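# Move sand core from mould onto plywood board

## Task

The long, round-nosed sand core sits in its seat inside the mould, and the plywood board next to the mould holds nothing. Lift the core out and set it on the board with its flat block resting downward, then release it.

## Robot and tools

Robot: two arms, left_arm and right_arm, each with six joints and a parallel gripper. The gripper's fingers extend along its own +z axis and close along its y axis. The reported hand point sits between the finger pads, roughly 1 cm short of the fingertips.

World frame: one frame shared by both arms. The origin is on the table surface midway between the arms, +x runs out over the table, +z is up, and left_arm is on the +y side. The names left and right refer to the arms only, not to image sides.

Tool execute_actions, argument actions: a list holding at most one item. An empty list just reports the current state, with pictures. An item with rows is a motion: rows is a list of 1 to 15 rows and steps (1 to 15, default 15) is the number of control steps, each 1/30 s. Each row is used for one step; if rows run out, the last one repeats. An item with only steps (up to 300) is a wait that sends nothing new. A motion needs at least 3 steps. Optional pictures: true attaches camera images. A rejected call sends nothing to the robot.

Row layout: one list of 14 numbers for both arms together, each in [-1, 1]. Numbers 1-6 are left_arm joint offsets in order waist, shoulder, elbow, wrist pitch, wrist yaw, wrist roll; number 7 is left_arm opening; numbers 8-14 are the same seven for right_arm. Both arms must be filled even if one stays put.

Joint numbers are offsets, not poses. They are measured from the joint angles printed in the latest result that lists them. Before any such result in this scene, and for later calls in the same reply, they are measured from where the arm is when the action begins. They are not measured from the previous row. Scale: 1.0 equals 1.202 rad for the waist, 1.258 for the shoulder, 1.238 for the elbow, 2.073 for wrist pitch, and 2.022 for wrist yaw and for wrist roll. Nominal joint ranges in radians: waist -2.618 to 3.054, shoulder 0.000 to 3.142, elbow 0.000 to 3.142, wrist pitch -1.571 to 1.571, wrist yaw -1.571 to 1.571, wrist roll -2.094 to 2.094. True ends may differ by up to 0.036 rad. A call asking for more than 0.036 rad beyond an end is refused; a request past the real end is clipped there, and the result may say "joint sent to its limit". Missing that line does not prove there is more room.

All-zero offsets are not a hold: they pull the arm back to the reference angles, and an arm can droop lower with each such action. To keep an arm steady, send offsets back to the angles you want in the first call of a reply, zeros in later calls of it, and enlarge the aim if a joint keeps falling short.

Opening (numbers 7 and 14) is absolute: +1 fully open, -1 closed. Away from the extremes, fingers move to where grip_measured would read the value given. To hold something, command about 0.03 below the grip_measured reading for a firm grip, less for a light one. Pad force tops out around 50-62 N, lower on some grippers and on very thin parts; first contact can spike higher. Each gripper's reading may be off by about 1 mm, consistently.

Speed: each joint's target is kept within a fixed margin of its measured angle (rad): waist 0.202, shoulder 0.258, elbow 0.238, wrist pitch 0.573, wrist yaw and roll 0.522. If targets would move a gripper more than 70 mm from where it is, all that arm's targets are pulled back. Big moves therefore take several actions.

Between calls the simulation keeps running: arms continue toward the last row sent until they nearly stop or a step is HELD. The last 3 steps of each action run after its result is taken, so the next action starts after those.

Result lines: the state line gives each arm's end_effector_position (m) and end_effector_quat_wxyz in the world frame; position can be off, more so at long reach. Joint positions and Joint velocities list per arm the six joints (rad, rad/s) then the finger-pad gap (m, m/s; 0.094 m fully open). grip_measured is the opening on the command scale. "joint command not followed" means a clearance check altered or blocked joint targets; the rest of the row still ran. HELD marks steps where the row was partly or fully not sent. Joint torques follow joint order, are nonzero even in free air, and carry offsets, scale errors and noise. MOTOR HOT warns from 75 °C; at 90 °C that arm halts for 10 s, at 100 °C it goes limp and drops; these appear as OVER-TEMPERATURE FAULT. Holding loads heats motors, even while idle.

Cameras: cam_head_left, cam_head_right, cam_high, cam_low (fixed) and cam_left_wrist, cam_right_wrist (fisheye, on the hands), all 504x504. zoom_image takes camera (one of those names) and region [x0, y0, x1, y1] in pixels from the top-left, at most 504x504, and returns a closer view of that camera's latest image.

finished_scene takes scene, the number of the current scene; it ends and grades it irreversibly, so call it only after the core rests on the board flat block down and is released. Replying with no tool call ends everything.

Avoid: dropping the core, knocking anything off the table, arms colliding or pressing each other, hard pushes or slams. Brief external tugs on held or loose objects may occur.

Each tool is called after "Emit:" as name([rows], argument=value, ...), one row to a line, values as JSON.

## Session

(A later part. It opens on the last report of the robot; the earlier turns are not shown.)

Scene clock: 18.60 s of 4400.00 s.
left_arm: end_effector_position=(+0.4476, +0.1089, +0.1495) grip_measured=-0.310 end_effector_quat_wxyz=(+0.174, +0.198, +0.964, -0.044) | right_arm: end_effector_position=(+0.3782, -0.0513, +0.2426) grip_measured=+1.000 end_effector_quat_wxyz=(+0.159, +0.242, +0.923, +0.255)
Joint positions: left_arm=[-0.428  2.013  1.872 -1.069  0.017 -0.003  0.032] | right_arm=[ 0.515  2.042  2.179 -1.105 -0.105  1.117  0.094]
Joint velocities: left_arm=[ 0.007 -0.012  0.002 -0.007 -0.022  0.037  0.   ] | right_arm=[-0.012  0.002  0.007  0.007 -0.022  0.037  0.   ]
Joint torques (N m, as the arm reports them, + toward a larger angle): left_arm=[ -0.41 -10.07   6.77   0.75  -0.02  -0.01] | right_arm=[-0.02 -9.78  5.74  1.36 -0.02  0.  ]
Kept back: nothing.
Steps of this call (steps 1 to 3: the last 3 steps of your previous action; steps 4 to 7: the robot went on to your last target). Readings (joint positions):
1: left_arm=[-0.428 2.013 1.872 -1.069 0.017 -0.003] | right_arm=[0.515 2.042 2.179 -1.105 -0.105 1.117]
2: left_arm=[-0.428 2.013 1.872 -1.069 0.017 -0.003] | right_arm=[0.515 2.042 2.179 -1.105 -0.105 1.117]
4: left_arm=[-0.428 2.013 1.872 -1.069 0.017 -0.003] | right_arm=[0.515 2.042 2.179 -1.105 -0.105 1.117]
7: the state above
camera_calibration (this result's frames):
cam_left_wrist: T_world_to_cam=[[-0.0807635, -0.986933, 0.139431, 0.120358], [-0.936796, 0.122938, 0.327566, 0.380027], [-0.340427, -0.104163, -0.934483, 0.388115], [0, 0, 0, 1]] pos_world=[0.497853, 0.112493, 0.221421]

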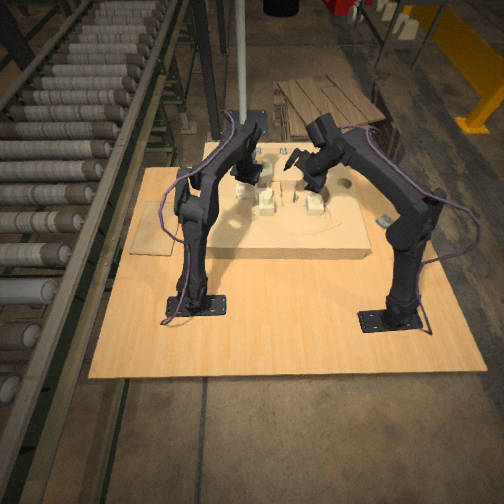

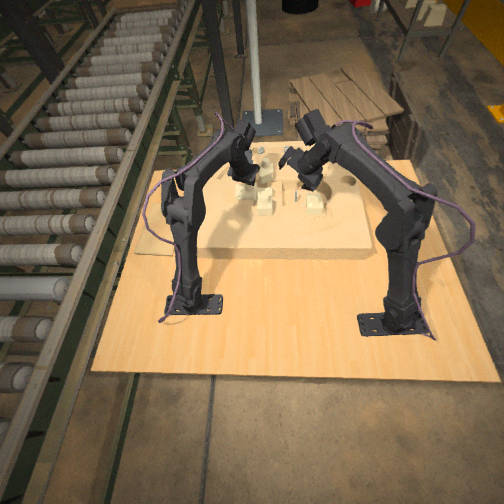

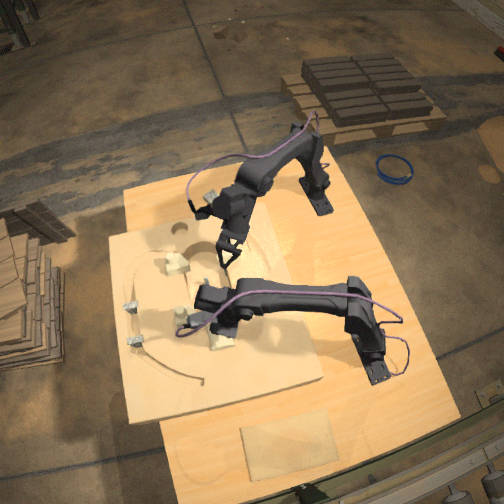

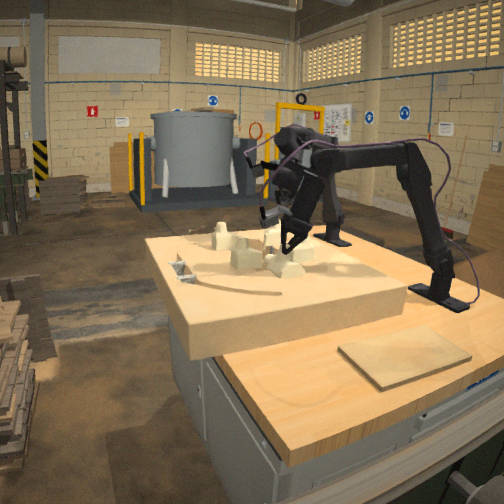

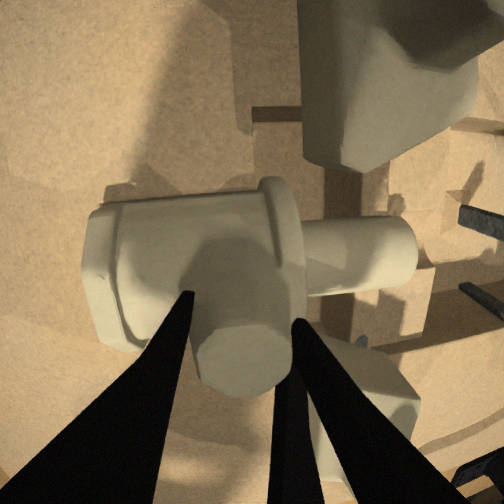

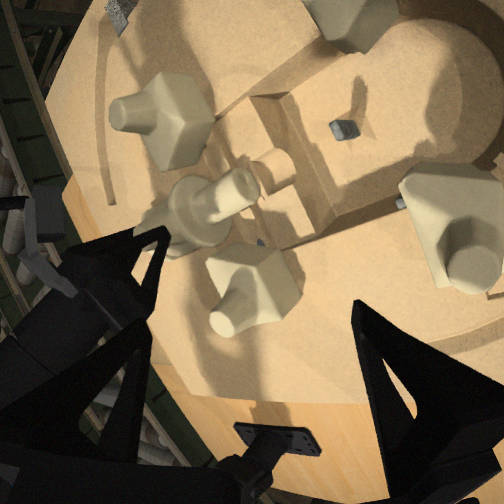

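Emit:
execute_actions([
  {"rows": [[-0.003,-0.0183,0.0065,0.0087,0,0,-0.41,0,0,0,0,0,0,1],[-0.002,-0.0207,0.0194,0.0116,0,0,-0.41,0,0,0,0,0,0,1],[-0.001,-0.0231,0.0307,0.0124,0,0,-0.41,0,0,0,0,0,0,1],[0,-0.0246,0.0404,0.0116,0,0,-0.41,0,0,0,0,0,0,1],[0,-0.0246,0.0456,0.0061,0,0,-0.41,0,0,0,0,0,0,1],[0,-0.0238,0.0538,-0.0002,0,0,-0.41,0,0,0,0,0,0,1],[0,-0.0223,0.0645,-0.007,0,0,-0.41,0,0,0,0,0,0,1],[0,-0.0207,0.0768,-0.0138,0,0,-0.41,0,0,0,0,0,0,1],[0,-0.0191,0.0901,-0.0202,0,0,-0.41,0,0,0,0,0,0,1],[0,-0.0167,0.1033,-0.0256,0,0,-0.41,0,0,0,0,0,0,1],[0,-0.0151,0.1158,-0.0298,0,0,-0.41,0,0,0,0,0,0,1],[0,-0.0135,0.1263,-0.0324,0,0,-0.41,0,0,0,0,0,0,1],[0,-0.0119,0.1345,-0.0333,0,0,-0.41,0,0,0,0,0,0,1],[0,-0.0111,0.1396,-0.0333,0,0,-0.41,0,0,0,0,0,0,1],[0,-0.0111,0.1414,-0.0333,0,0,-0.41,0,0,0,0,0,0,1]], "steps": 15},
])

Emit:
execute_actions([
  {"steps": 14},
], pictures=true)

Scene clock: 20.00 s of 4400.00 s.
left_arm: end_effector_position=(+0.4470, +0.1092, +0.1576) grip_measured=-0.310 end_effector_quat_wxyz=(+0.164, +0.198, +0.966, -0.042) | right_arm: end_effector_position=(+0.3782, -0.0513, +0.2426) grip_measured=+1.000 end_effector_quat_wxyz=(+0.159, +0.242, +0.923, +0.255)
Joint positions: left_arm=[-0.428  2.039  1.948 -1.141  0.017 -0.003  0.032] | right_arm=[ 0.515  2.042  2.179 -1.105 -0.105  1.117  0.094]
Joint velocities: left_arm=[-0.012  0.129  0.379 -0.271 -0.007 -0.11   0.   ] | right_arm=[ 0.007  0.012  0.007  0.066  0.051 -0.022  0.   ]
Joint torques (N m, as the arm reports them, + toward a larger angle): left_arm=[  0.07 -12.14  12.85   1.09   0.    -0.01] | right_arm=[-0.01 -9.78  5.75  1.35 -0.03 -0.01]
Steps of this call (steps 1 to 15: the robot went on to your last target; steps 16 to 30: nothing new was sent; steps 31 to 42: the first 12 steps of this action). Readings (joint positions):
31: left_arm=[-0.428 2.013 1.872 -1.069 0.017 -0.003] | right_arm=[0.515 2.042 2.179 -1.105 -0.105 1.117]
32: left_arm=[-0.428 2.013 1.872 -1.069 0.017 -0.003] | right_arm=[0.515 2.042 2.179 -1.105 -0.105 1.117]
34: left_arm=[-0.428 2.013 1.876 -1.071 0.017 -0.003] | right_arm=[0.515 2.042 2.179 -1.105 -0.105 1.117]
38: left_arm=[-0.428 2.020 1.896 -1.097 0.017 -0.003] | right_arm=[0.515 2.042 2.179 -1.105 -0.105 1.117]
42: the state above

Scene clock: 20.47 s of 4400.00 s.
left_arm: end_effector_position=(+0.4464, +0.1094, +0.1682) grip_measured=-0.310 end_effector_quat_wxyz=(+0.164, +0.198, +0.965, -0.042) | right_arm: end_effector_position=(+0.3782, -0.0513, +0.2426) grip_measured=+1.000 end_effector_quat_wxyz=(+0.159, +0.242, +0.923, +0.255)
Joint positions: left_arm=[-0.428  2.043  1.997 -1.184  0.017 -0.003  0.032] | right_arm=[ 0.515  2.042  2.179 -1.105 -0.105  1.117  0.094]
Joint velocities: left_arm=[-0.007 -0.017 -0.017  0.007 -0.066 -0.051  0.001] | right_arm=[-0.017 -0.012 -0.017 -0.037 -0.007 -0.022  0.   ]
Joint torques (N m, as the arm reports them, + toward a larger angle): left_arm=[  0.02 -11.77  12.25   1.06   0.    -0.01] | right_arm=[-0.02 -9.81  5.75  1.35 -0.03  0.  ]
Kept back: nothing.
Steps of this call (steps 1 to 3: the last 3 steps of your previous action; steps 4 to 14: the robot went on to your last target). Readings (joint positions):
1: left_arm=[-0.428 2.041 1.961 -1.151 0.017 -0.003] | right_arm=[0.515 2.042 2.179 -1.105 -0.105 1.117]
2: left_arm=[-0.428 2.043 1.972 -1.159 0.017 -0.003] | right_arm=[0.515 2.042 2.179 -1.105 -0.105 1.117]
4: left_arm=[-0.428 2.043 1.988 -1.169 0.017 -0.003] | right_arm=[0.515 2.042 2.179 -1.105 -0.105 1.117]
8: left_arm=[-0.428 2.043 1.997 -1.175 0.017 -0.003] | right_arm=[0.515 2.042 2.179 -1.105 -0.105 1.117]
14: the state above
camera_calibration (this result's frames):
cam_left_wrist: T_world_to_cam=[[-0.0778689, -0.988031, 0.133162, 0.118042], [-0.930562, 0.119962, 0.345925, 0.367216], [-0.357758, -0.0969788, -0.928765, 0.411179], [0, 0, 0, 1]] pos_world=[0.498012, 0.112453, 0.239141]

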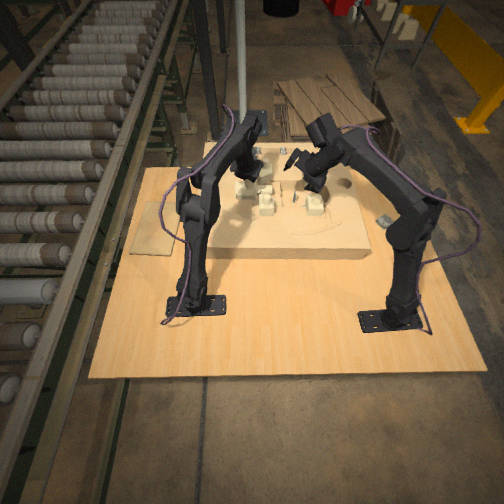

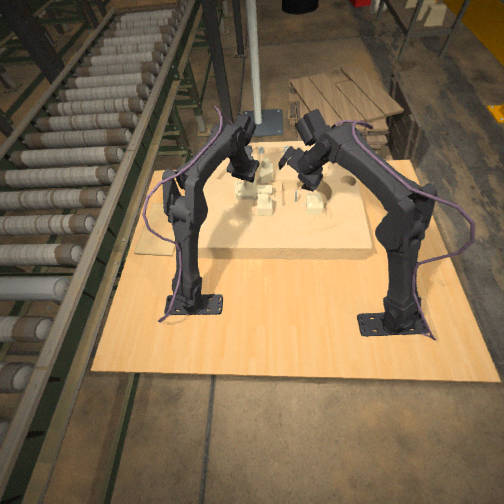

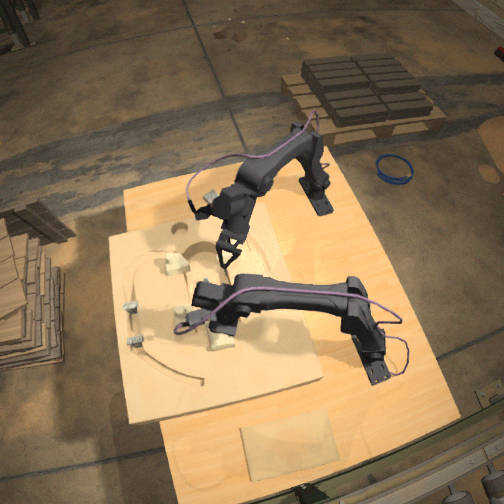

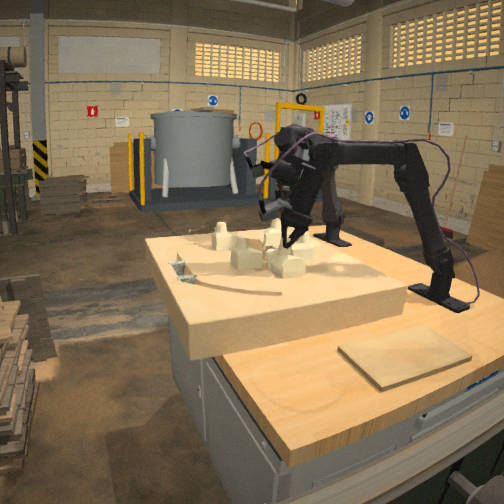

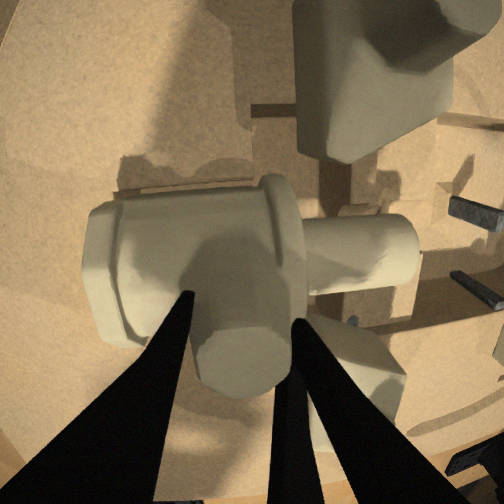

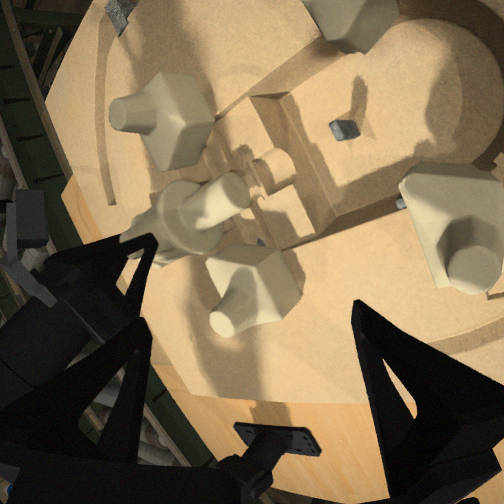

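Emit:
zoom_image(camera="cam_low", region=[250, 215, 320, 285])

Region (250, 215, 320, 285) of cam_low's 504x504 image, scaled by 7.200, with more detail than that image has.

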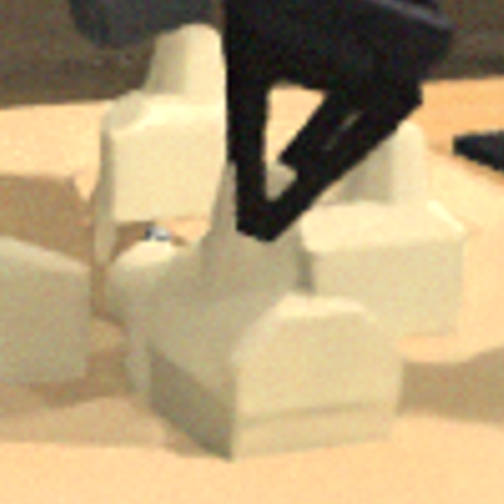

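Emit:
execute_actions([
  {"rows": [[0,-0.035,0.0422,0.0209,0,0,-0.41,0,0,0,0,0,0,1],[0,-0.035,0.0478,0.0172,0,0,-0.41,0,0,0,0,0,0,1],[0,-0.035,0.0568,0.0113,0,0,-0.41,0,0,0,0,0,0,1],[0,-0.035,0.0688,0.0035,0,0,-0.41,0,0,0,0,0,0,1],[0,-0.035,0.0834,-0.0057,0,0,-0.41,0,0,0,0,0,0,1],[0,-0.035,0.0998,-0.0158,0,0,-0.41,0,0,0,0,0,0,1],[0,-0.0335,0.1174,-0.0262,0,0,-0.41,0,0,0,0,0,0,1],[0,-0.032,0.1354,-0.0363,0,0,-0.41,0,0,0,0,0,0,1],[0,-0.03,0.153,-0.0455,0,0,-0.41,0,0,0,0,0,0,1],[0,-0.028,0.1695,-0.0533,0,0,-0.41,0,0,0,0,0,0,1],[0,-0.026,0.184,-0.0592,0,0,-0.41,0,0,0,0,0,0,1],[0,-0.024,0.196,-0.0629,0,0,-0.41,0,0,0,0,0,0,1],[0,-0.0228,0.205,-0.0642,0,0,-0.41,0,0,0,0,0,0,1],[0,-0.022,0.2106,-0.0642,0,0,-0.41,0,0,0,0,0,0,1],[0,-0.0215,0.2124,-0.0642,0,0,-0.41,0,0,0,0,0,0,1]], "steps": 15},
])

Emit:
execute_actions([
  {"steps": 14},
], pictures=true)

Scene clock: 21.93 s of 4400.00 s.
left_arm: end_effector_position=(+0.4443, +0.1103, +0.2038) grip_measured=-0.310 end_effector_quat_wxyz=(+0.173, +0.198, +0.964, -0.044) | right_arm: end_effector_position=(+0.3782, -0.0513, +0.2426) grip_measured=+1.000 end_effector_quat_wxyz=(+0.159, +0.242, +0.923, +0.255)
Joint positions: left_arm=[-0.428  2.056  2.157 -1.313  0.017 -0.003  0.032] | right_arm=[ 0.515  2.042  2.179 -1.105 -0.105  1.117  0.094]
Joint velocities: left_arm=[-0.012  0.007  0.579 -0.403 -0.007 -0.066  0.   ] | right_arm=[ 0.012 -0.017  0.007  0.007 -0.037  0.007  0.   ]
Joint torques (N m, as the arm reports them, + toward a larger angle): left_arm=[  0.03 -11.67  11.54   1.17  -0.01  -0.01] | right_arm=[-0.03 -9.79  5.74  1.35 -0.03  0.  ]
Steps of this call (steps 1 to 30: the robot went on to your last target; steps 31 to 32: nothing new was sent; steps 33 to 44: the first 12 steps of this action). Readings (joint positions):
33: left_arm=[-0.428 2.043 1.997 -1.186 0.017 -0.003] | right_arm=[0.515 2.042 2.179 -1.105 -0.105 1.117]
34: left_arm=[-0.428 2.043 1.997 -1.187 0.017 -0.003] | right_arm=[0.515 2.042 2.179 -1.105 -0.105 1.117]
36: left_arm=[-0.428 2.045 2.007 -1.198 0.017 -0.003] | right_arm=[0.515 2.042 2.179 -1.105 -0.105 1.117]
40: left_arm=[-0.428 2.055 2.070 -1.249 0.017 -0.003] | right_arm=[0.515 2.042 2.179 -1.105 -0.105 1.117]
44: the state above

Scene clock: 22.40 s of 4400.00 s.
left_arm: end_effector_position=(+0.4386, +0.1128, +0.2168) grip_measured=-0.310 end_effector_quat_wxyz=(+0.171, +0.198, +0.964, -0.044) | right_arm: end_effector_position=(+0.3782, -0.0513, +0.2426) grip_measured=+1.000 end_effector_quat_wxyz=(+0.159, +0.242, +0.923, +0.255)
Joint positions: left_arm=[-0.428  2.056  2.214 -1.374  0.017 -0.003  0.032] | right_arm=[ 0.515  2.042  2.179 -1.105 -0.105  1.117  0.094]
Joint velocities: left_arm=[-0.002 -0.012  0.002 -0.095  0.007  0.007 -0.001] | right_arm=[-0.017 -0.002 -0.012 -0.037  0.095  0.037  0.   ]
Joint torques (N m, as the arm reports them, + toward a larger angle): left_arm=[  0.03 -11.34  11.42   1.21  -0.01  -0.01] | right_arm=[-0.02 -9.81  5.73  1.35 -0.03 -0.01]
Kept back: nothing.
Steps of this call (steps 1 to 3: the last 3 steps of your previous action; steps 4 to 14: the robot went on to your last target). Readings (joint positions):
1: left_arm=[-0.428 2.056 2.176 -1.324 0.017 -0.003] | right_arm=[0.515 2.042 2.179 -1.105 -0.105 1.117]
2: left_arm=[-0.428 2.056 2.192 -1.333 0.017 -0.003] | right_arm=[0.515 2.042 2.179 -1.105 -0.105 1.117]
4: left_arm=[-0.428 2.056 2.210 -1.342 0.017 -0.003] | right_arm=[0.515 2.042 2.179 -1.105 -0.105 1.117]
8: left_arm=[-0.428 2.056 2.214 -1.352 0.017 -0.003] | right_arm=[0.515 2.042 2.179 -1.105 -0.105 1.117]
14: the state above
camera_calibration (this result's frames):
cam_left_wrist: T_world_to_cam=[[-0.0796255, -0.987278, 0.137631, 0.113993], [-0.934967, 0.121849, 0.333151, 0.347179], [-0.345683, -0.102153, -0.932774, 0.450023], [0, 0, 0, 1]] pos_world=[0.489242, 0.116211, 0.288418]

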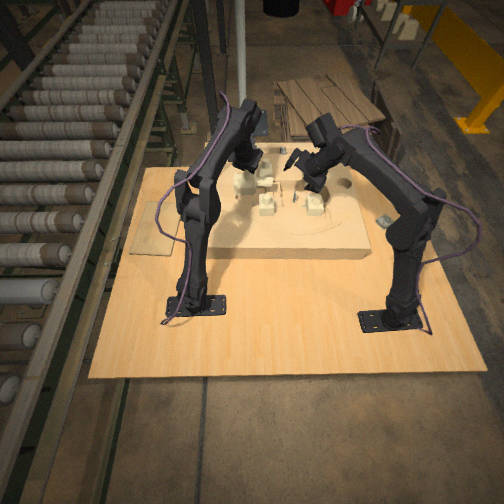

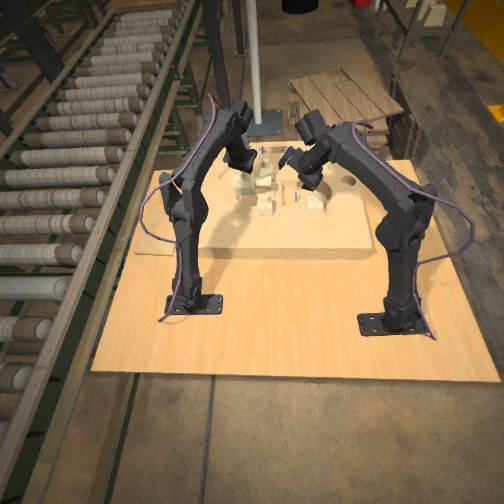

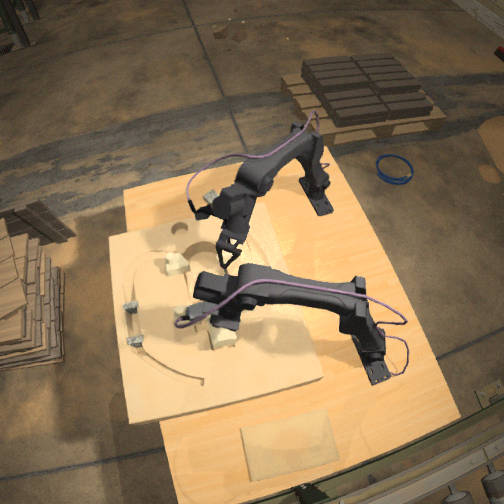

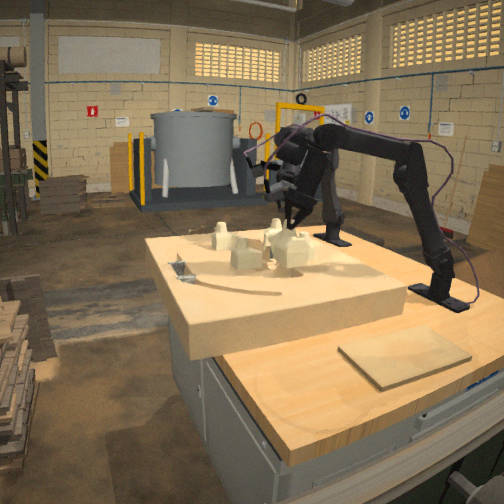

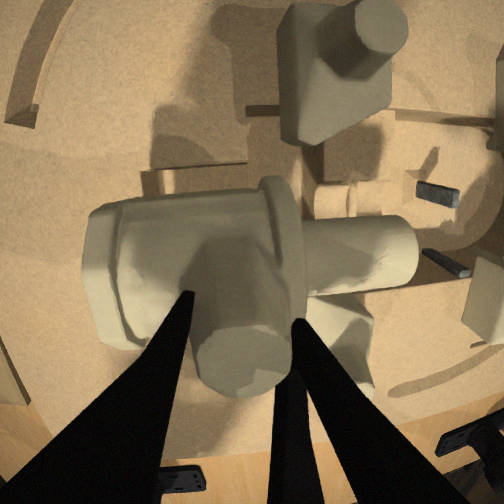

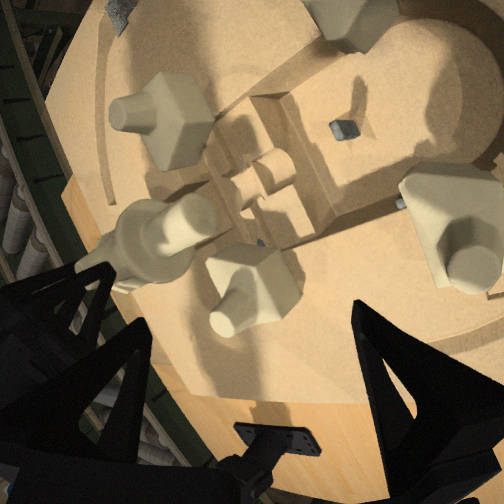

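Emit:
zoom_image(camera="cam_low", region=[250, 205, 330, 285])

Emit:
zoom_image(camera="cam_head_left", region=[110, 160, 250, 300])

Emit:
zoom_image(camera="cam_high", region=[200, 340, 400, 504])

Region (250, 205, 330, 285) of cam_low's 504x504 image, scaled by 6.300, with more detail than that image has.

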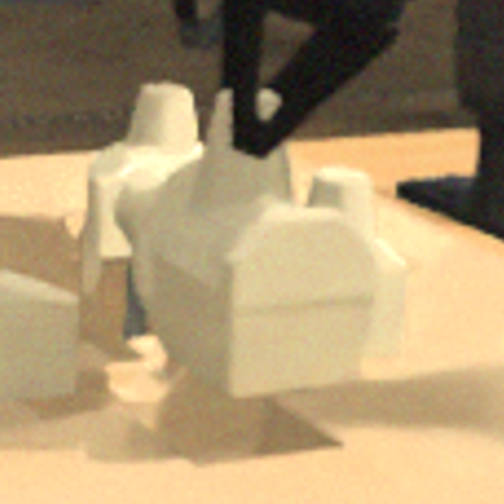

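Region (110, 160, 250, 300) of cam_head_left's 504x504 image, scaled by 3.600, with more detail than that image has.

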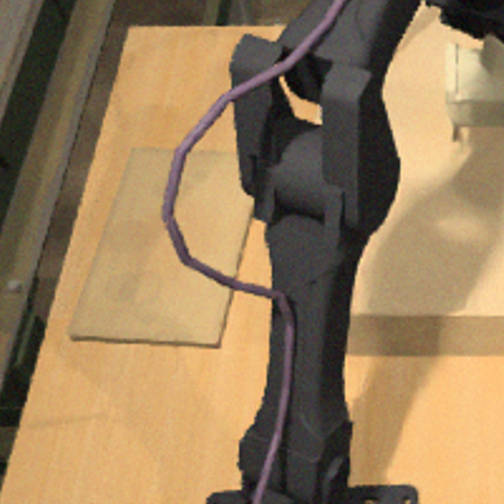

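Region (200, 340, 400, 504) of cam_high's 504x504 image, scaled by 2.520, with more detail than that image has; it fills the top 413 rows of this view, and the rest is white.

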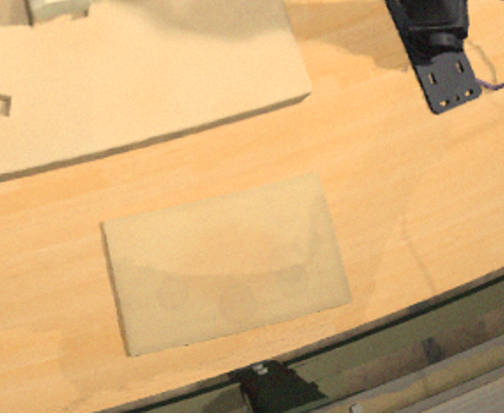

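Emit:
execute_actions([
  {"rows": [[0.0083,-0.0439,0.033,0.0301,-0.0029,-0.0054,-0.41,0,0,0,0,0,0,1],[0.0182,-0.0555,0.0266,0.0329,-0.0056,-0.0111,-0.41,0,0,0,0,0,0,1],[0.0276,-0.0633,0.0188,0.0359,-0.0077,-0.0166,-0.41,0,0,0,0,0,0,1],[0.0391,-0.069,0.0097,0.0385,-0.01,-0.0227,-0.41,0,0,0,0,0,0,1],[0.0526,-0.0754,-0.0008,0.0397,-0.0126,-0.0295,-0.41,0,0,0,0,0,0,1],[0.068,-0.0828,-0.0125,0.0411,-0.0154,-0.0369,-0.41,0,0,0,0,0,0,1],[0.0852,-0.0913,-0.0254,0.0426,-0.0184,-0.0449,-0.41,0,0,0,0,0,0,1],[0.1042,-0.1005,-0.0395,0.0441,-0.0218,-0.0535,-0.41,0,0,0,0,0,0,1],[0.1248,-0.1104,-0.0546,0.0458,-0.0253,-0.0625,-0.41,0,0,0,0,0,0,1],[0.1468,-0.1211,-0.0699,0.0475,-0.0289,-0.0719,-0.41,0,0,0,0,0,0,1],[0.1702,-0.1324,-0.086,0.0492,-0.0327,-0.0817,-0.41,0,0,0,0,0,0,1],[0.1949,-0.1444,-0.103,0.051,-0.0366,-0.0917,-0.41,0,0,0,0,0,0,1],[0.2206,-0.1568,-0.1207,0.0528,-0.0406,-0.1021,-0.41,0,0,0,0,0,0,1],[0.2471,-0.1696,-0.1389,0.0547,-0.0447,-0.1125,-0.41,0,0,0,0,0,0,1],[0.2744,-0.1828,-0.1567,0.0566,-0.0489,-0.1231,-0.41,0,0,0,0,0,0,1]], "steps": 15},
])

Emit:
execute_actions([
  {"rows": [[0.0805,-0.0859,-0.0296,0.0437,-0.0245,-0.0549,-0.41,0,0,0,0,0,0,1],[0.1087,-0.0994,-0.0481,0.0457,-0.0287,-0.0655,-0.41,0,0,0,0,0,0,1],[0.1371,-0.1132,-0.0667,0.0476,-0.0328,-0.076,-0.41,0,0,0,0,0,0,1],[0.1656,-0.1269,-0.0854,0.0495,-0.0369,-0.0864,-0.41,0,0,0,0,0,0,1],[0.1939,-0.1406,-0.104,0.0514,-0.0409,-0.0966,-0.41,0,0,0,0,0,0,1],[0.2219,-0.1542,-0.1223,0.0532,-0.0449,-0.1065,-0.41,0,0,0,0,0,0,1],[0.2494,-0.1674,-0.1404,0.055,-0.0487,-0.116,-0.41,0,0,0,0,0,0,1],[0.2763,-0.1804,-0.158,0.0567,-0.0523,-0.1252,-0.41,0,0,0,0,0,0,1],[0.3023,-0.1929,-0.1751,0.0583,-0.0558,-0.1339,-0.41,0,0,0,0,0,0,1],[0.3274,-0.205,-0.1915,0.0598,-0.0591,-0.1421,-0.41,0,0,0,0,0,0,1],[0.3514,-0.2165,-0.2072,0.0612,-0.0622,-0.1497,-0.41,0,0,0,0,0,0,1],[0.374,-0.2274,-0.2221,0.0625,-0.065,-0.1567,-0.41,0,0,0,0,0,0,1],[0.3952,-0.2377,-0.236,0.0637,-0.0677,-0.1631,-0.41,0,0,0,0,0,0,1],[0.4148,-0.2471,-0.2489,0.0648,-0.0699,-0.1688,-0.41,0,0,0,0,0,0,1],[0.4329,-0.2557,-0.2607,0.0657,-0.0721,-0.1738,-0.41,0,0,0,0,0,0,1]], "steps": 15},
])

Emit:
execute_actions([
  {"rows": [[0.0579,-0.0683,-0.0168,0.0468,-0.0233,-0.0387,-0.41,0,0,0,0,0,0,1],[0.0721,-0.0763,-0.0323,0.0561,-0.0248,-0.0421,-0.41,0,0,0,0,0,0,1],[0.0845,-0.0837,-0.0502,0.0666,-0.026,-0.0447,-0.41,0,0,0,0,0,0,1],[0.0948,-0.0905,-0.0702,0.0781,-0.0268,-0.0465,-0.41,0,0,0,0,0,0,1],[0.1029,-0.0964,-0.0915,0.0898,-0.0273,-0.0475,-0.41,0,0,0,0,0,0,1],[0.109,-0.1017,-0.1135,0.1015,-0.0275,-0.0476,-0.41,0,0,0,0,0,0,1],[0.1109,-0.1049,-0.134,0.1125,-0.0273,-0.047,-0.41,0,0,0,0,0,0,1],[0.1109,-0.1076,-0.1538,0.1224,-0.0269,-0.0454,-0.41,0,0,0,0,0,0,1],[0.1109,-0.1101,-0.173,0.1308,-0.026,-0.043,-0.41,0,0,0,0,0,0,1],[0.1109,-0.1125,-0.191,0.1371,-0.0249,-0.0399,-0.41,0,0,0,0,0,0,1],[0.1109,-0.1146,-0.207,0.142,-0.0249,-0.0399,-0.41,0,0,0,0,0,0,1],[0.1109,-0.1164,-0.2202,0.1445,-0.0249,-0.0399,-0.41,0,0,0,0,0,0,1],[0.1109,-0.1176,-0.23,0.1446,-0.0249,-0.0399,-0.41,0,0,0,0,0,0,1],[0.1109,-0.1185,-0.2362,0.1423,-0.0249,-0.0399,-0.41,0,0,0,0,0,0,1],[0.1109,-0.1188,-0.2382,0.1376,-0.0249,-0.0399,-0.41,0,0,0,0,0,0,1]], "steps": 15},
])

Emit:
execute_actions([
  {"steps": 14},
], pictures=true)

Scene clock: 28.27 s of 4400.00 s.
left_arm: end_effector_position=(+0.4482, +0.1896, +0.2176) grip_measured=-0.310 end_effector_quat_wxyz=(+0.174, +0.062, +0.982, -0.034) | right_arm: end_effector_position=(+0.3782, -0.0513, +0.2426) grip_measured=+1.000 end_effector_quat_wxyz=(+0.159, +0.242, +0.923, +0.255)
Joint positions: left_arm=[-0.265  1.975  2.095 -1.335  0.005 -0.116  0.032] | right_arm=[ 0.515  2.042  2.179 -1.105 -0.105  1.117  0.094]
Joint velocities: left_arm=[ 0.862 -0.422 -0.554  0.066 -0.212 -0.462 -0.001] | right_arm=[ 0.002 -0.007 -0.007 -0.022 -0.037 -0.037  0.   ]
Joint torques (N m, as the arm reports them, + toward a larger angle): left_arm=[  1.8  -13.28   9.65   1.13  -0.33  -0.04] | right_arm=[-0.01 -9.79  5.73  1.35 -0.03 -0.01]
Steps of this call (steps 1 to 30: the robot went on to your last target; steps 31 to 90: nothing new was sent; then 2.47 s passed at rest; steps 91 to 102: the first 12 steps of this action). Readings (joint positions):
91: left_arm=[-0.428 2.056 2.214 -1.374 0.017 -0.004] | right_arm=[0.515 2.042 2.179 -1.105 -0.105 1.117]
92: left_arm=[-0.427 2.056 2.214 -1.374 0.017 -0.007] | right_arm=[0.515 2.042 2.179 -1.105 -0.105 1.117]
94: left_arm=[-0.421 2.054 2.211 -1.371 0.017 -0.018] | right_arm=[0.515 2.042 2.179 -1.105 -0.105 1.117]
98: left_arm=[-0.370 2.025 2.167 -1.353 0.019 -0.057] | right_arm=[0.515 2.042 2.179 -1.105 -0.105 1.117]
102: the state above

Scene clock: 28.77 s of 4400.00 s.
left_arm: end_effector_position=(+0.3846, +0.4172, +0.2130) grip_measured=-0.310 end_effector_quat_wxyz=(+0.172, -0.333, +0.926, +0.042) | right_arm: end_effector_position=(+0.3782, -0.0513, +0.2426) grip_measured=+1.000 end_effector_quat_wxyz=(+0.159, +0.242, +0.923, +0.255)
Joint positions: left_arm=[ 0.239  1.734  1.764 -1.261 -0.112 -0.41   0.032] | right_arm=[ 0.515  2.042  2.179 -1.105 -0.105  1.117  0.094]
Joint velocities: left_arm=[ 0.818 -0.452 -0.564  0.066 -0.212 -0.476 -0.   ] | right_arm=[0.017 0.007 0.002 0.022 0.095 0.066 0.   ]
Joint torques (N m, as the arm reports them, + toward a larger angle): left_arm=[ -0.33 -10.79   9.92   1.2   -0.19  -0.05] | right_arm=[ 0.01 -9.8   5.74  1.36 -0.02 -0.01]
Steps of this call (steps 1 to 3: the last 3 steps of your previous action; steps 4 to 15: the first 12 steps of this action, its rows measured from where the robot was after step 3). Readings (joint positions):
3: left_arm=[-0.165 1.928 2.032 -1.323 -0.021 -0.170] | right_arm=[0.515 2.042 2.179 -1.105 -0.105 1.117]
4: left_arm=[-0.130 1.913 2.009 -1.316 -0.030 -0.190] | right_arm=[0.515 2.042 2.179 -1.105 -0.105 1.117]
5: left_arm=[-0.094 1.897 1.987 -1.308 -0.039 -0.211] | right_arm=[0.515 2.042 2.179 -1.105 -0.105 1.117]
7: left_arm=[-0.023 1.866 1.942 -1.294 -0.054 -0.253] | right_arm=[0.515 2.042 2.179 -1.105 -0.105 1.117]
11: left_arm=[0.112 1.801 1.848 -1.271 -0.083 -0.335] | right_arm=[0.515 2.042 2.179 -1.105 -0.105 1.117]
15: the state above

Scene clock: 29.27 s of 4400.00 s.
left_arm: end_effector_position=(+0.3217, +0.4898, +0.1711) grip_measured=-0.310 end_effector_quat_wxyz=(+0.169, -0.488, +0.853, +0.077) | right_arm: end_effector_position=(+0.3782, -0.0513, +0.2426) grip_measured=+1.000 end_effector_quat_wxyz=(+0.159, +0.242, +0.923, +0.255)
Joint positions: left_arm=[ 0.454  1.605  1.447 -1.077 -0.167 -0.533  0.032] | right_arm=[ 0.515  2.042  2.179 -1.105 -0.105  1.117  0.094]
Joint velocities: left_arm=[ 0.002  0.007 -0.613  0.418  0.081 -0.051  0.   ] | right_arm=[-0.007 -0.007  0.012 -0.007  0.022 -0.007  0.   ]
Joint torques (N m, as the arm reports them, + toward a larger angle): left_arm=[-0.15 -9.75 10.32  1.14 -0.42 -0.05] | right_arm=[-0.01 -9.82  5.75  1.35 -0.03 -0.01]
Steps of this call (steps 1 to 3: the last 3 steps of your previous action; steps 4 to 15: the first 12 steps of this action, its rows measured from where the robot was after step 3). Readings (joint positions):
3: left_arm=[0.319 1.689 1.711 -1.257 -0.131 -0.457] | right_arm=[0.515 2.042 2.179 -1.105 -0.105 1.117]
4: left_arm=[0.344 1.677 1.695 -1.254 -0.138 -0.471] | right_arm=[0.515 2.042 2.179 -1.105 -0.105 1.117]
5: left_arm=[0.367 1.665 1.679 -1.247 -0.142 -0.484] | right_arm=[0.515 2.042 2.179 -1.105 -0.105 1.117]
7: left_arm=[0.408 1.643 1.640 -1.224 -0.152 -0.505] | right_arm=[0.515 2.042 2.179 -1.105 -0.105 1.117]
11: left_arm=[0.452 1.611 1.543 -1.150 -0.171 -0.530] | right_arm=[0.515 2.042 2.179 -1.105 -0.105 1.117]
15: the state above

Scene clock: 29.73 s of 4400.00 s.
left_arm: end_effector_position=(+0.3194, +0.4861, +0.1547) grip_measured=-0.310 end_effector_quat_wxyz=(+0.162, -0.487, +0.855, +0.072) | right_arm: end_effector_position=(+0.3782, -0.0513, +0.2426) grip_measured=+1.000 end_effector_quat_wxyz=(+0.159, +0.242, +0.923, +0.255)
Joint positions: left_arm=[ 0.454  1.6    1.383 -1.033 -0.154 -0.533  0.032] | right_arm=[ 0.515  2.042  2.179 -1.105 -0.105  1.117  0.094]
Joint velocities: left_arm=[-0.002 -0.017 -0.022 -0.022  0.007 -0.066 -0.001] | right_arm=[ 0.012 -0.012  0.007 -0.095  0.007  0.066  0.   ]
Joint torques (N m, as the arm reports them, + toward a larger angle): left_arm=[-0.13 -9.55 10.67  1.12 -0.37 -0.05] | right_arm=[-0.01 -9.8   5.73  1.35 -0.03 -0.01]
Kept back: nothing.
Steps of this call (steps 1 to 3: the last 3 steps of your previous action; steps 4 to 14: the robot went on to your last target). Readings (joint positions):
1: left_arm=[0.454 1.605 1.427 -1.065 -0.163 -0.533] | right_arm=[0.515 2.042 2.179 -1.105 -0.105 1.117]
2: left_arm=[0.454 1.605 1.410 -1.058 -0.160 -0.533] | right_arm=[0.515 2.042 2.179 -1.105 -0.105 1.117]
4: left_arm=[0.454 1.605 1.389 -1.056 -0.157 -0.533] | right_arm=[0.515 2.042 2.179 -1.105 -0.105 1.117]
8: left_arm=[0.454 1.604 1.383 -1.053 -0.155 -0.533] | right_arm=[0.515 2.042 2.179 -1.105 -0.105 1.117]
14: the state above
camera_calibration (this result's frames):
cam_left_wrist: T_world_to_cam=[[0.965583, -0.209178, 0.154575, -0.233019], [-0.250651, -0.907053, 0.338274, 0.491761], [0.0694478, -0.365376, -0.928266, 0.383719], [0, 0, 0, 1]] pos_world=[0.321611, 0.537513, 0.225862]

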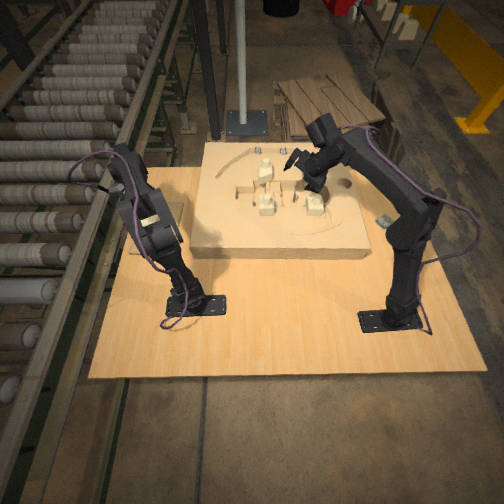

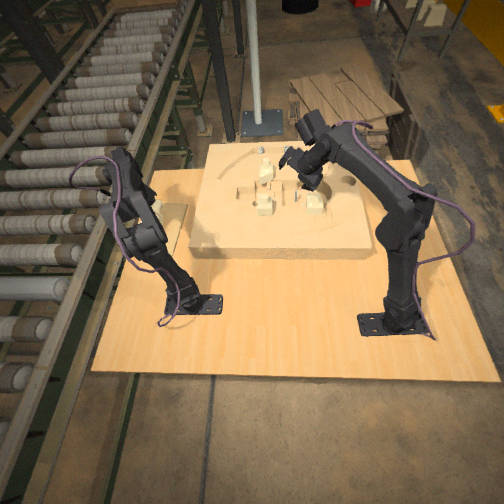

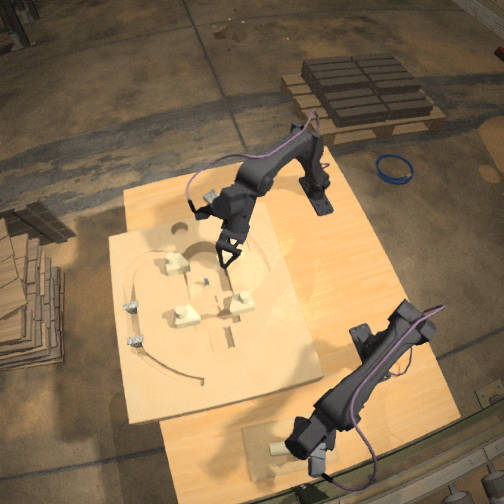

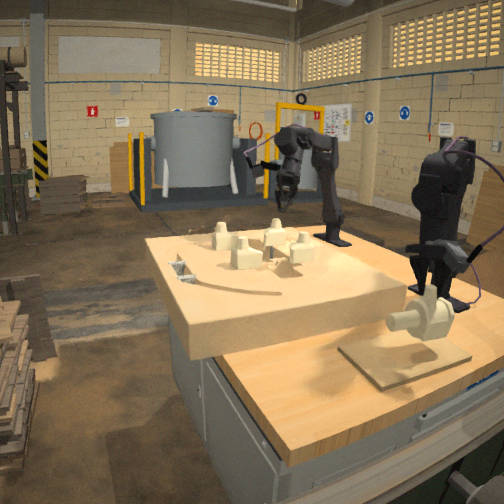

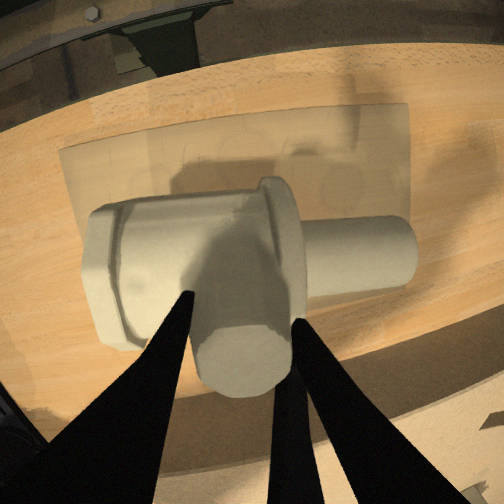

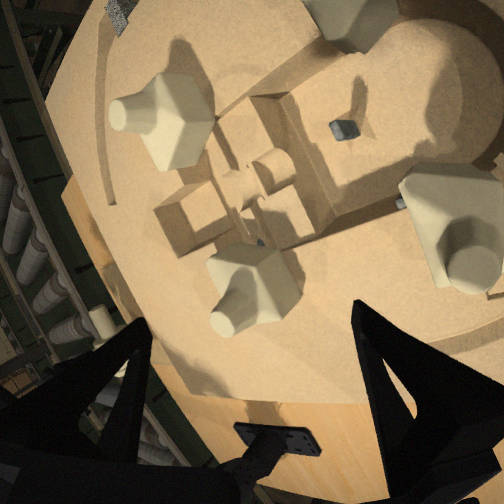

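Emit:
zoom_image(camera="cam_low", region=[330, 260, 490, 400])

Region (330, 260, 490, 400) of cam_low's 504x504 image, scaled by 3.150, with more detail than that image has; it fills the top 441 rows of this view, and the rest is white.

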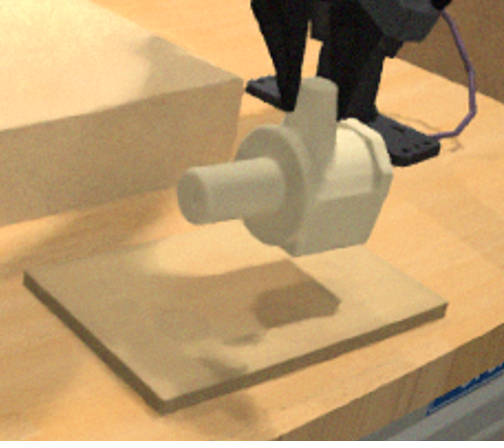

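Emit:
execute_actions([
  {"rows": [[0,-0.046,0.0215,0.0391,-0.016,-0.001,-0.41,0,0,0,0,0,0,1],[0,-0.044,0.016,0.0454,-0.019,0,-0.41,0,0,0,0,0,0,1],[0,-0.042,0.0086,0.0526,-0.022,0,-0.41,0,0,0,0,0,0,1],[0,-0.04,-0.0005,0.0604,-0.025,0,-0.41,0,0,0,0,0,0,1],[0,-0.04,-0.011,0.0685,-0.027,0,-0.41,0,0,0,0,0,0,1],[0,-0.04,-0.0225,0.0766,-0.0287,0,-0.41,0,0,0,0,0,0,1],[0,-0.04,-0.0347,0.0844,-0.0287,0,-0.41,0,0,0,0,0,0,1],[0,-0.04,-0.047,0.0916,-0.0287,0,-0.41,0,0,0,0,0,0,1],[0,-0.04,-0.0592,0.098,-0.0287,0,-0.41,0,0,0,0,0,0,1],[0,-0.04,-0.0707,0.1035,-0.0287,0,-0.41,0,0,0,0,0,0,1],[0,-0.04,-0.0812,0.1077,-0.0287,0,-0.41,0,0,0,0,0,0,1],[0,-0.04,-0.0903,0.1106,-0.0287,0,-0.41,0,0,0,0,0,0,1],[0,-0.04,-0.0977,0.1121,-0.0287,0,-0.41,0,0,0,0,0,0,1],[0,-0.04,-0.1032,0.1122,-0.0287,0,-0.41,0,0,0,0,0,0,1],[0,-0.04,-0.1067,0.1122,-0.0287,0,-0.41,0,0,0,0,0,0,1]], "steps": 15},
])

Emit:
execute_actions([
  {"rows": [[0,-0.039,0.0178,0.0381,-0.017,0,-0.41,0,0,0,0,0,0,1],[0,-0.038,0.0153,0.0396,-0.017,0,-0.41,0,0,0,0,0,0,1],[0,-0.037,0.0129,0.041,-0.017,0,-0.41,0,0,0,0,0,0,1],[0,-0.036,0.0105,0.0425,-0.017,0,-0.41,0,0,0,0,0,0,1],[0,-0.035,0.0081,0.0439,-0.017,0,-0.41,0,0,0,0,0,0,1],[0,-0.034,0.0057,0.0453,-0.017,0,-0.41,0,0,0,0,0,0,1],[0,-0.033,0.0032,0.0468,-0.017,0,-0.41,0,0,0,0,0,0,1],[0,-0.032,0.0008,0.0482,-0.017,0,-0.41,0,0,0,0,0,0,1],[0,-0.031,-0.0016,0.0497,-0.017,0,-0.41,0,0,0,0,0,0,1],[0,-0.03,-0.004,0.0497,-0.017,0,-0.41,0,0,0,0,0,0,1],[0,-0.03,-0.0065,0.0497,-0.017,0,-0.41,0,0,0,0,0,0,1],[0,-0.03,-0.0089,0.0497,-0.017,0,-0.41,0,0,0,0,0,0,1]], "steps": 15},
])

Emit:
execute_actions([
  {"steps": 6},
], pictures=true)

Scene clock: 32.37 s of 4400.00 s.
left_arm: end_effector_position=(+0.3203, +0.4903, +0.1280) grip_measured=-0.310 end_effector_quat_wxyz=(+0.170, -0.488, +0.852, +0.080) | right_arm: end_effector_position=(+0.3782, -0.0513, +0.2426) grip_measured=+1.000 end_effector_quat_wxyz=(+0.159, +0.242, +0.923, +0.255)
Joint positions: left_arm=[ 0.454  1.6    1.27  -0.902 -0.173 -0.533  0.032] | right_arm=[ 0.515  2.042  2.179 -1.105 -0.105  1.117  0.094]
Joint velocities: left_arm=[ 0.002 -0.017 -0.408  0.212  0.037 -0.007 -0.   ] | right_arm=[-0.007  0.002 -0.012 -0.081 -0.007 -0.022  0.   ]
Joint torques (N m, as the arm reports them, + toward a larger angle): left_arm=[-0.01 -8.94 10.17  1.19 -0.49 -0.01] | right_arm=[-0.01 -9.79  5.73  1.35 -0.03 -0.01]
Steps of this call (steps 1 to 30: the robot went on to your last target; steps 31 to 67: nothing new was sent; steps 68 to 79: the first 12 steps of this action). Readings (joint positions):
68: left_arm=[0.454 1.600 1.383 -1.031 -0.154 -0.533] | right_arm=[0.515 2.042 2.179 -1.105 -0.105 1.117]
69: left_arm=[0.454 1.600 1.383 -1.028 -0.155 -0.533] | right_arm=[0.515 2.042 2.179 -1.105 -0.105 1.117]
71: left_arm=[0.454 1.600 1.377 -1.012 -0.157 -0.533] | right_arm=[0.515 2.042 2.179 -1.105 -0.105 1.117]
75: left_arm=[0.454 1.600 1.331 -0.953 -0.168 -0.533] | right_arm=[0.515 2.042 2.179 -1.105 -0.105 1.117]
79: the state above

Scene clock: 32.87 s of 4400.00 s.
left_arm: end_effector_position=(+0.3177, +0.4898, +0.1143) grip_measured=-0.310 end_effector_quat_wxyz=(+0.168, -0.488, +0.852, +0.083) | right_arm: end_effector_position=(+0.3782, -0.0513, +0.2426) grip_measured=+1.000 end_effector_quat_wxyz=(+0.159, +0.242, +0.923, +0.255)
Joint positions: left_arm=[ 0.454  1.6    1.216 -0.852 -0.177 -0.533  0.032] | right_arm=[ 0.515  2.042  2.179 -1.105 -0.105  1.117  0.094]
Joint velocities: left_arm=[ 0.027  0.007 -0.042  0.066 -0.125  0.037 -0.   ] | right_arm=[-0.017 -0.017 -0.007 -0.022 -0.095  0.022  0.   ]
Joint torques (N m, as the arm reports them, + toward a larger angle): left_arm=[ 0.04 -8.04  8.47  1.19 -0.35 -0.01] | right_arm=[-0.02 -9.78  5.74  1.35 -0.03 -0.01]
Steps of this call (steps 1 to 3: the last 3 steps of your previous action; steps 4 to 15: the first 12 steps of this action, its rows measured from where the robot was after step 3). Readings (joint positions):
3: left_arm=[0.454 1.600 1.235 -0.888 -0.173 -0.533] | right_arm=[0.515 2.042 2.179 -1.105 -0.105 1.117]
4: left_arm=[0.454 1.600 1.229 -0.888 -0.173 -0.533] | right_arm=[0.515 2.042 2.179 -1.105 -0.105 1.117]
5: left_arm=[0.454 1.600 1.226 -0.888 -0.173 -0.533] | right_arm=[0.515 2.042 2.179 -1.105 -0.105 1.117]
7: left_arm=[0.454 1.600 1.226 -0.883 -0.173 -0.533] | right_arm=[0.515 2.042 2.179 -1.105 -0.105 1.117]
11: left_arm=[0.454 1.600 1.221 -0.864 -0.174 -0.533] | right_arm=[0.515 2.042 2.179 -1.105 -0.105 1.117]
15: the state above

Scene clock: 33.07 s of 4400.00 s.
left_arm: end_effector_position=(+0.3179, +0.4902, +0.1144) grip_measured=-0.310 end_effector_quat_wxyz=(+0.169, -0.489, +0.852, +0.083) | right_arm: end_effector_position=(+0.3782, -0.0513, +0.2426) grip_measured=+1.000 end_effector_quat_wxyz=(+0.159, +0.242, +0.923, +0.255)
Joint positions: left_arm=[ 0.454  1.6    1.215 -0.85  -0.179 -0.533  0.032] | right_arm=[ 0.515  2.042  2.179 -1.105 -0.105  1.117  0.094]
Joint velocities: left_arm=[-0.027 -0.002  0.007 -0.007 -0.051  0.007  0.   ] | right_arm=[ 0.007  0.002  0.002  0.007 -0.066 -0.037  0.   ]
Joint torques (N m, as the arm reports them, + toward a larger angle): left_arm=[ 0.03 -8.06  8.38  1.21 -0.39 -0.01] | right_arm=[-0.01 -9.79  5.74  1.36 -0.02 -0.01]
Kept back: nothing.
Steps of this call (steps 1 to 3: the last 3 steps of your previous action; steps 4 to 6: the robot went on to your last target). Readings (joint positions):
1: left_arm=[0.454 1.600 1.215 -0.851 -0.178 -0.533] | right_arm=[0.515 2.042 2.179 -1.105 -0.105 1.117]
2: left_arm=[0.454 1.600 1.215 -0.851 -0.178 -0.533] | right_arm=[0.515 2.042 2.179 -1.105 -0.105 1.117]
4: left_arm=[0.454 1.600 1.215 -0.850 -0.179 -0.533] | right_arm=[0.515 2.042 2.179 -1.105 -0.105 1.117]
6: the state above
camera_calibration (this result's frames):
cam_left_wrist: T_world_to_cam=[[0.966825, -0.20574, 0.151395, -0.226242], [-0.244292, -0.91791, 0.312669, 0.514975], [0.0746388, -0.339281, -0.937719, 0.334498], [0, 0, 0, 1]] pos_world=[0.319574, 0.539643, 0.1869]

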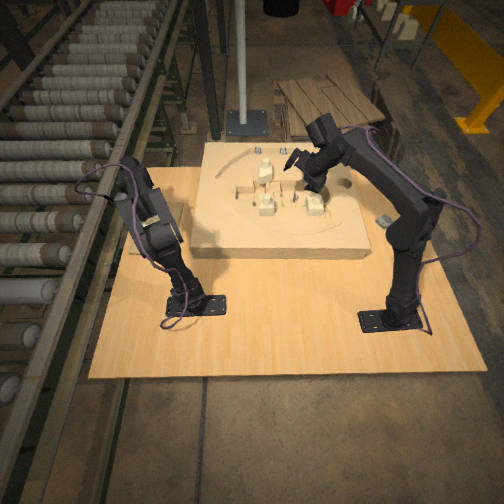

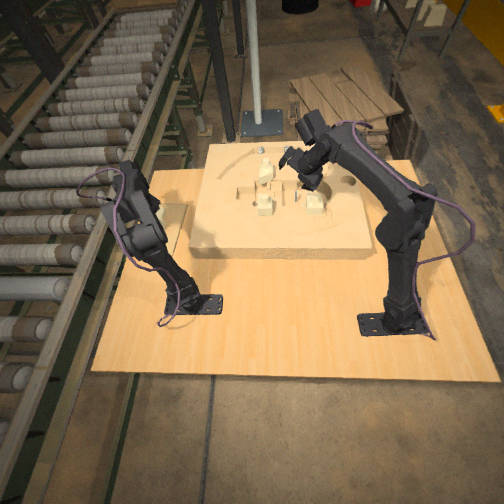

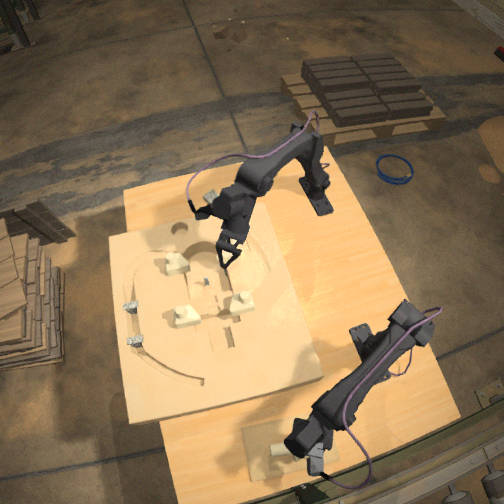

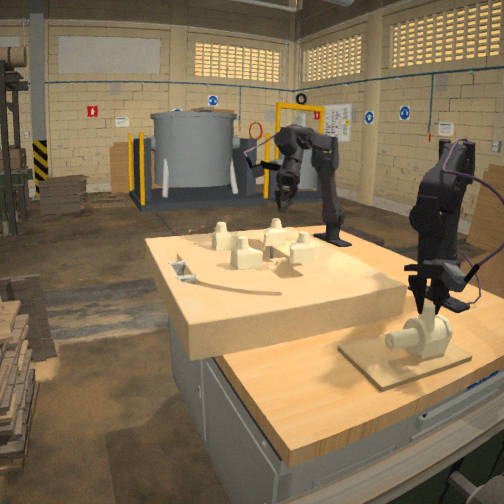

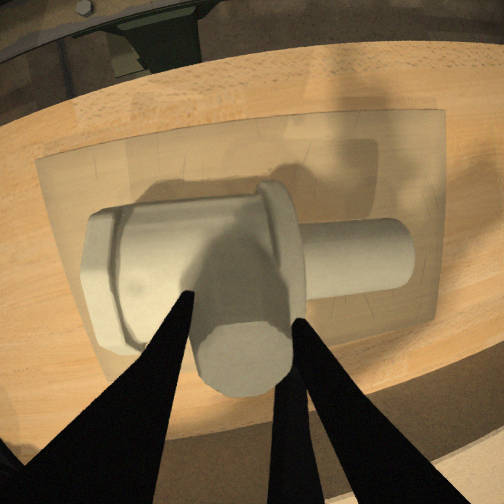

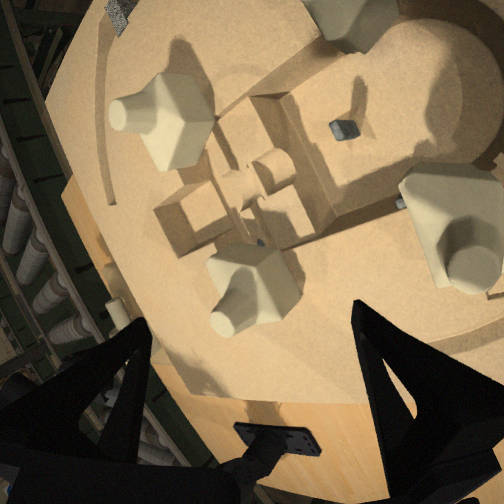

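Emit:
zoom_image(camera="cam_low", region=[370, 285, 480, 385])

Region (370, 285, 480, 385) of cam_low's 504x504 image, scaled by 4.582, with more detail than that image has; it fills the top 458 rows of this view, and the rest is white.

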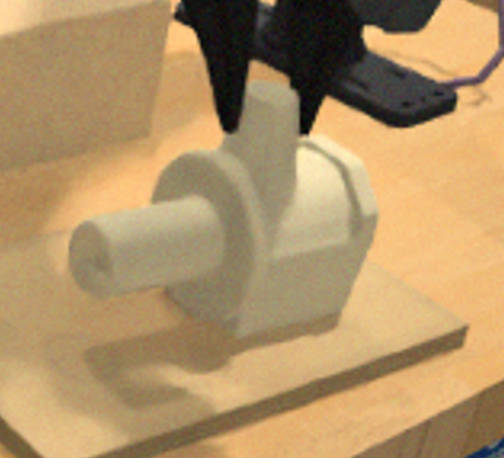

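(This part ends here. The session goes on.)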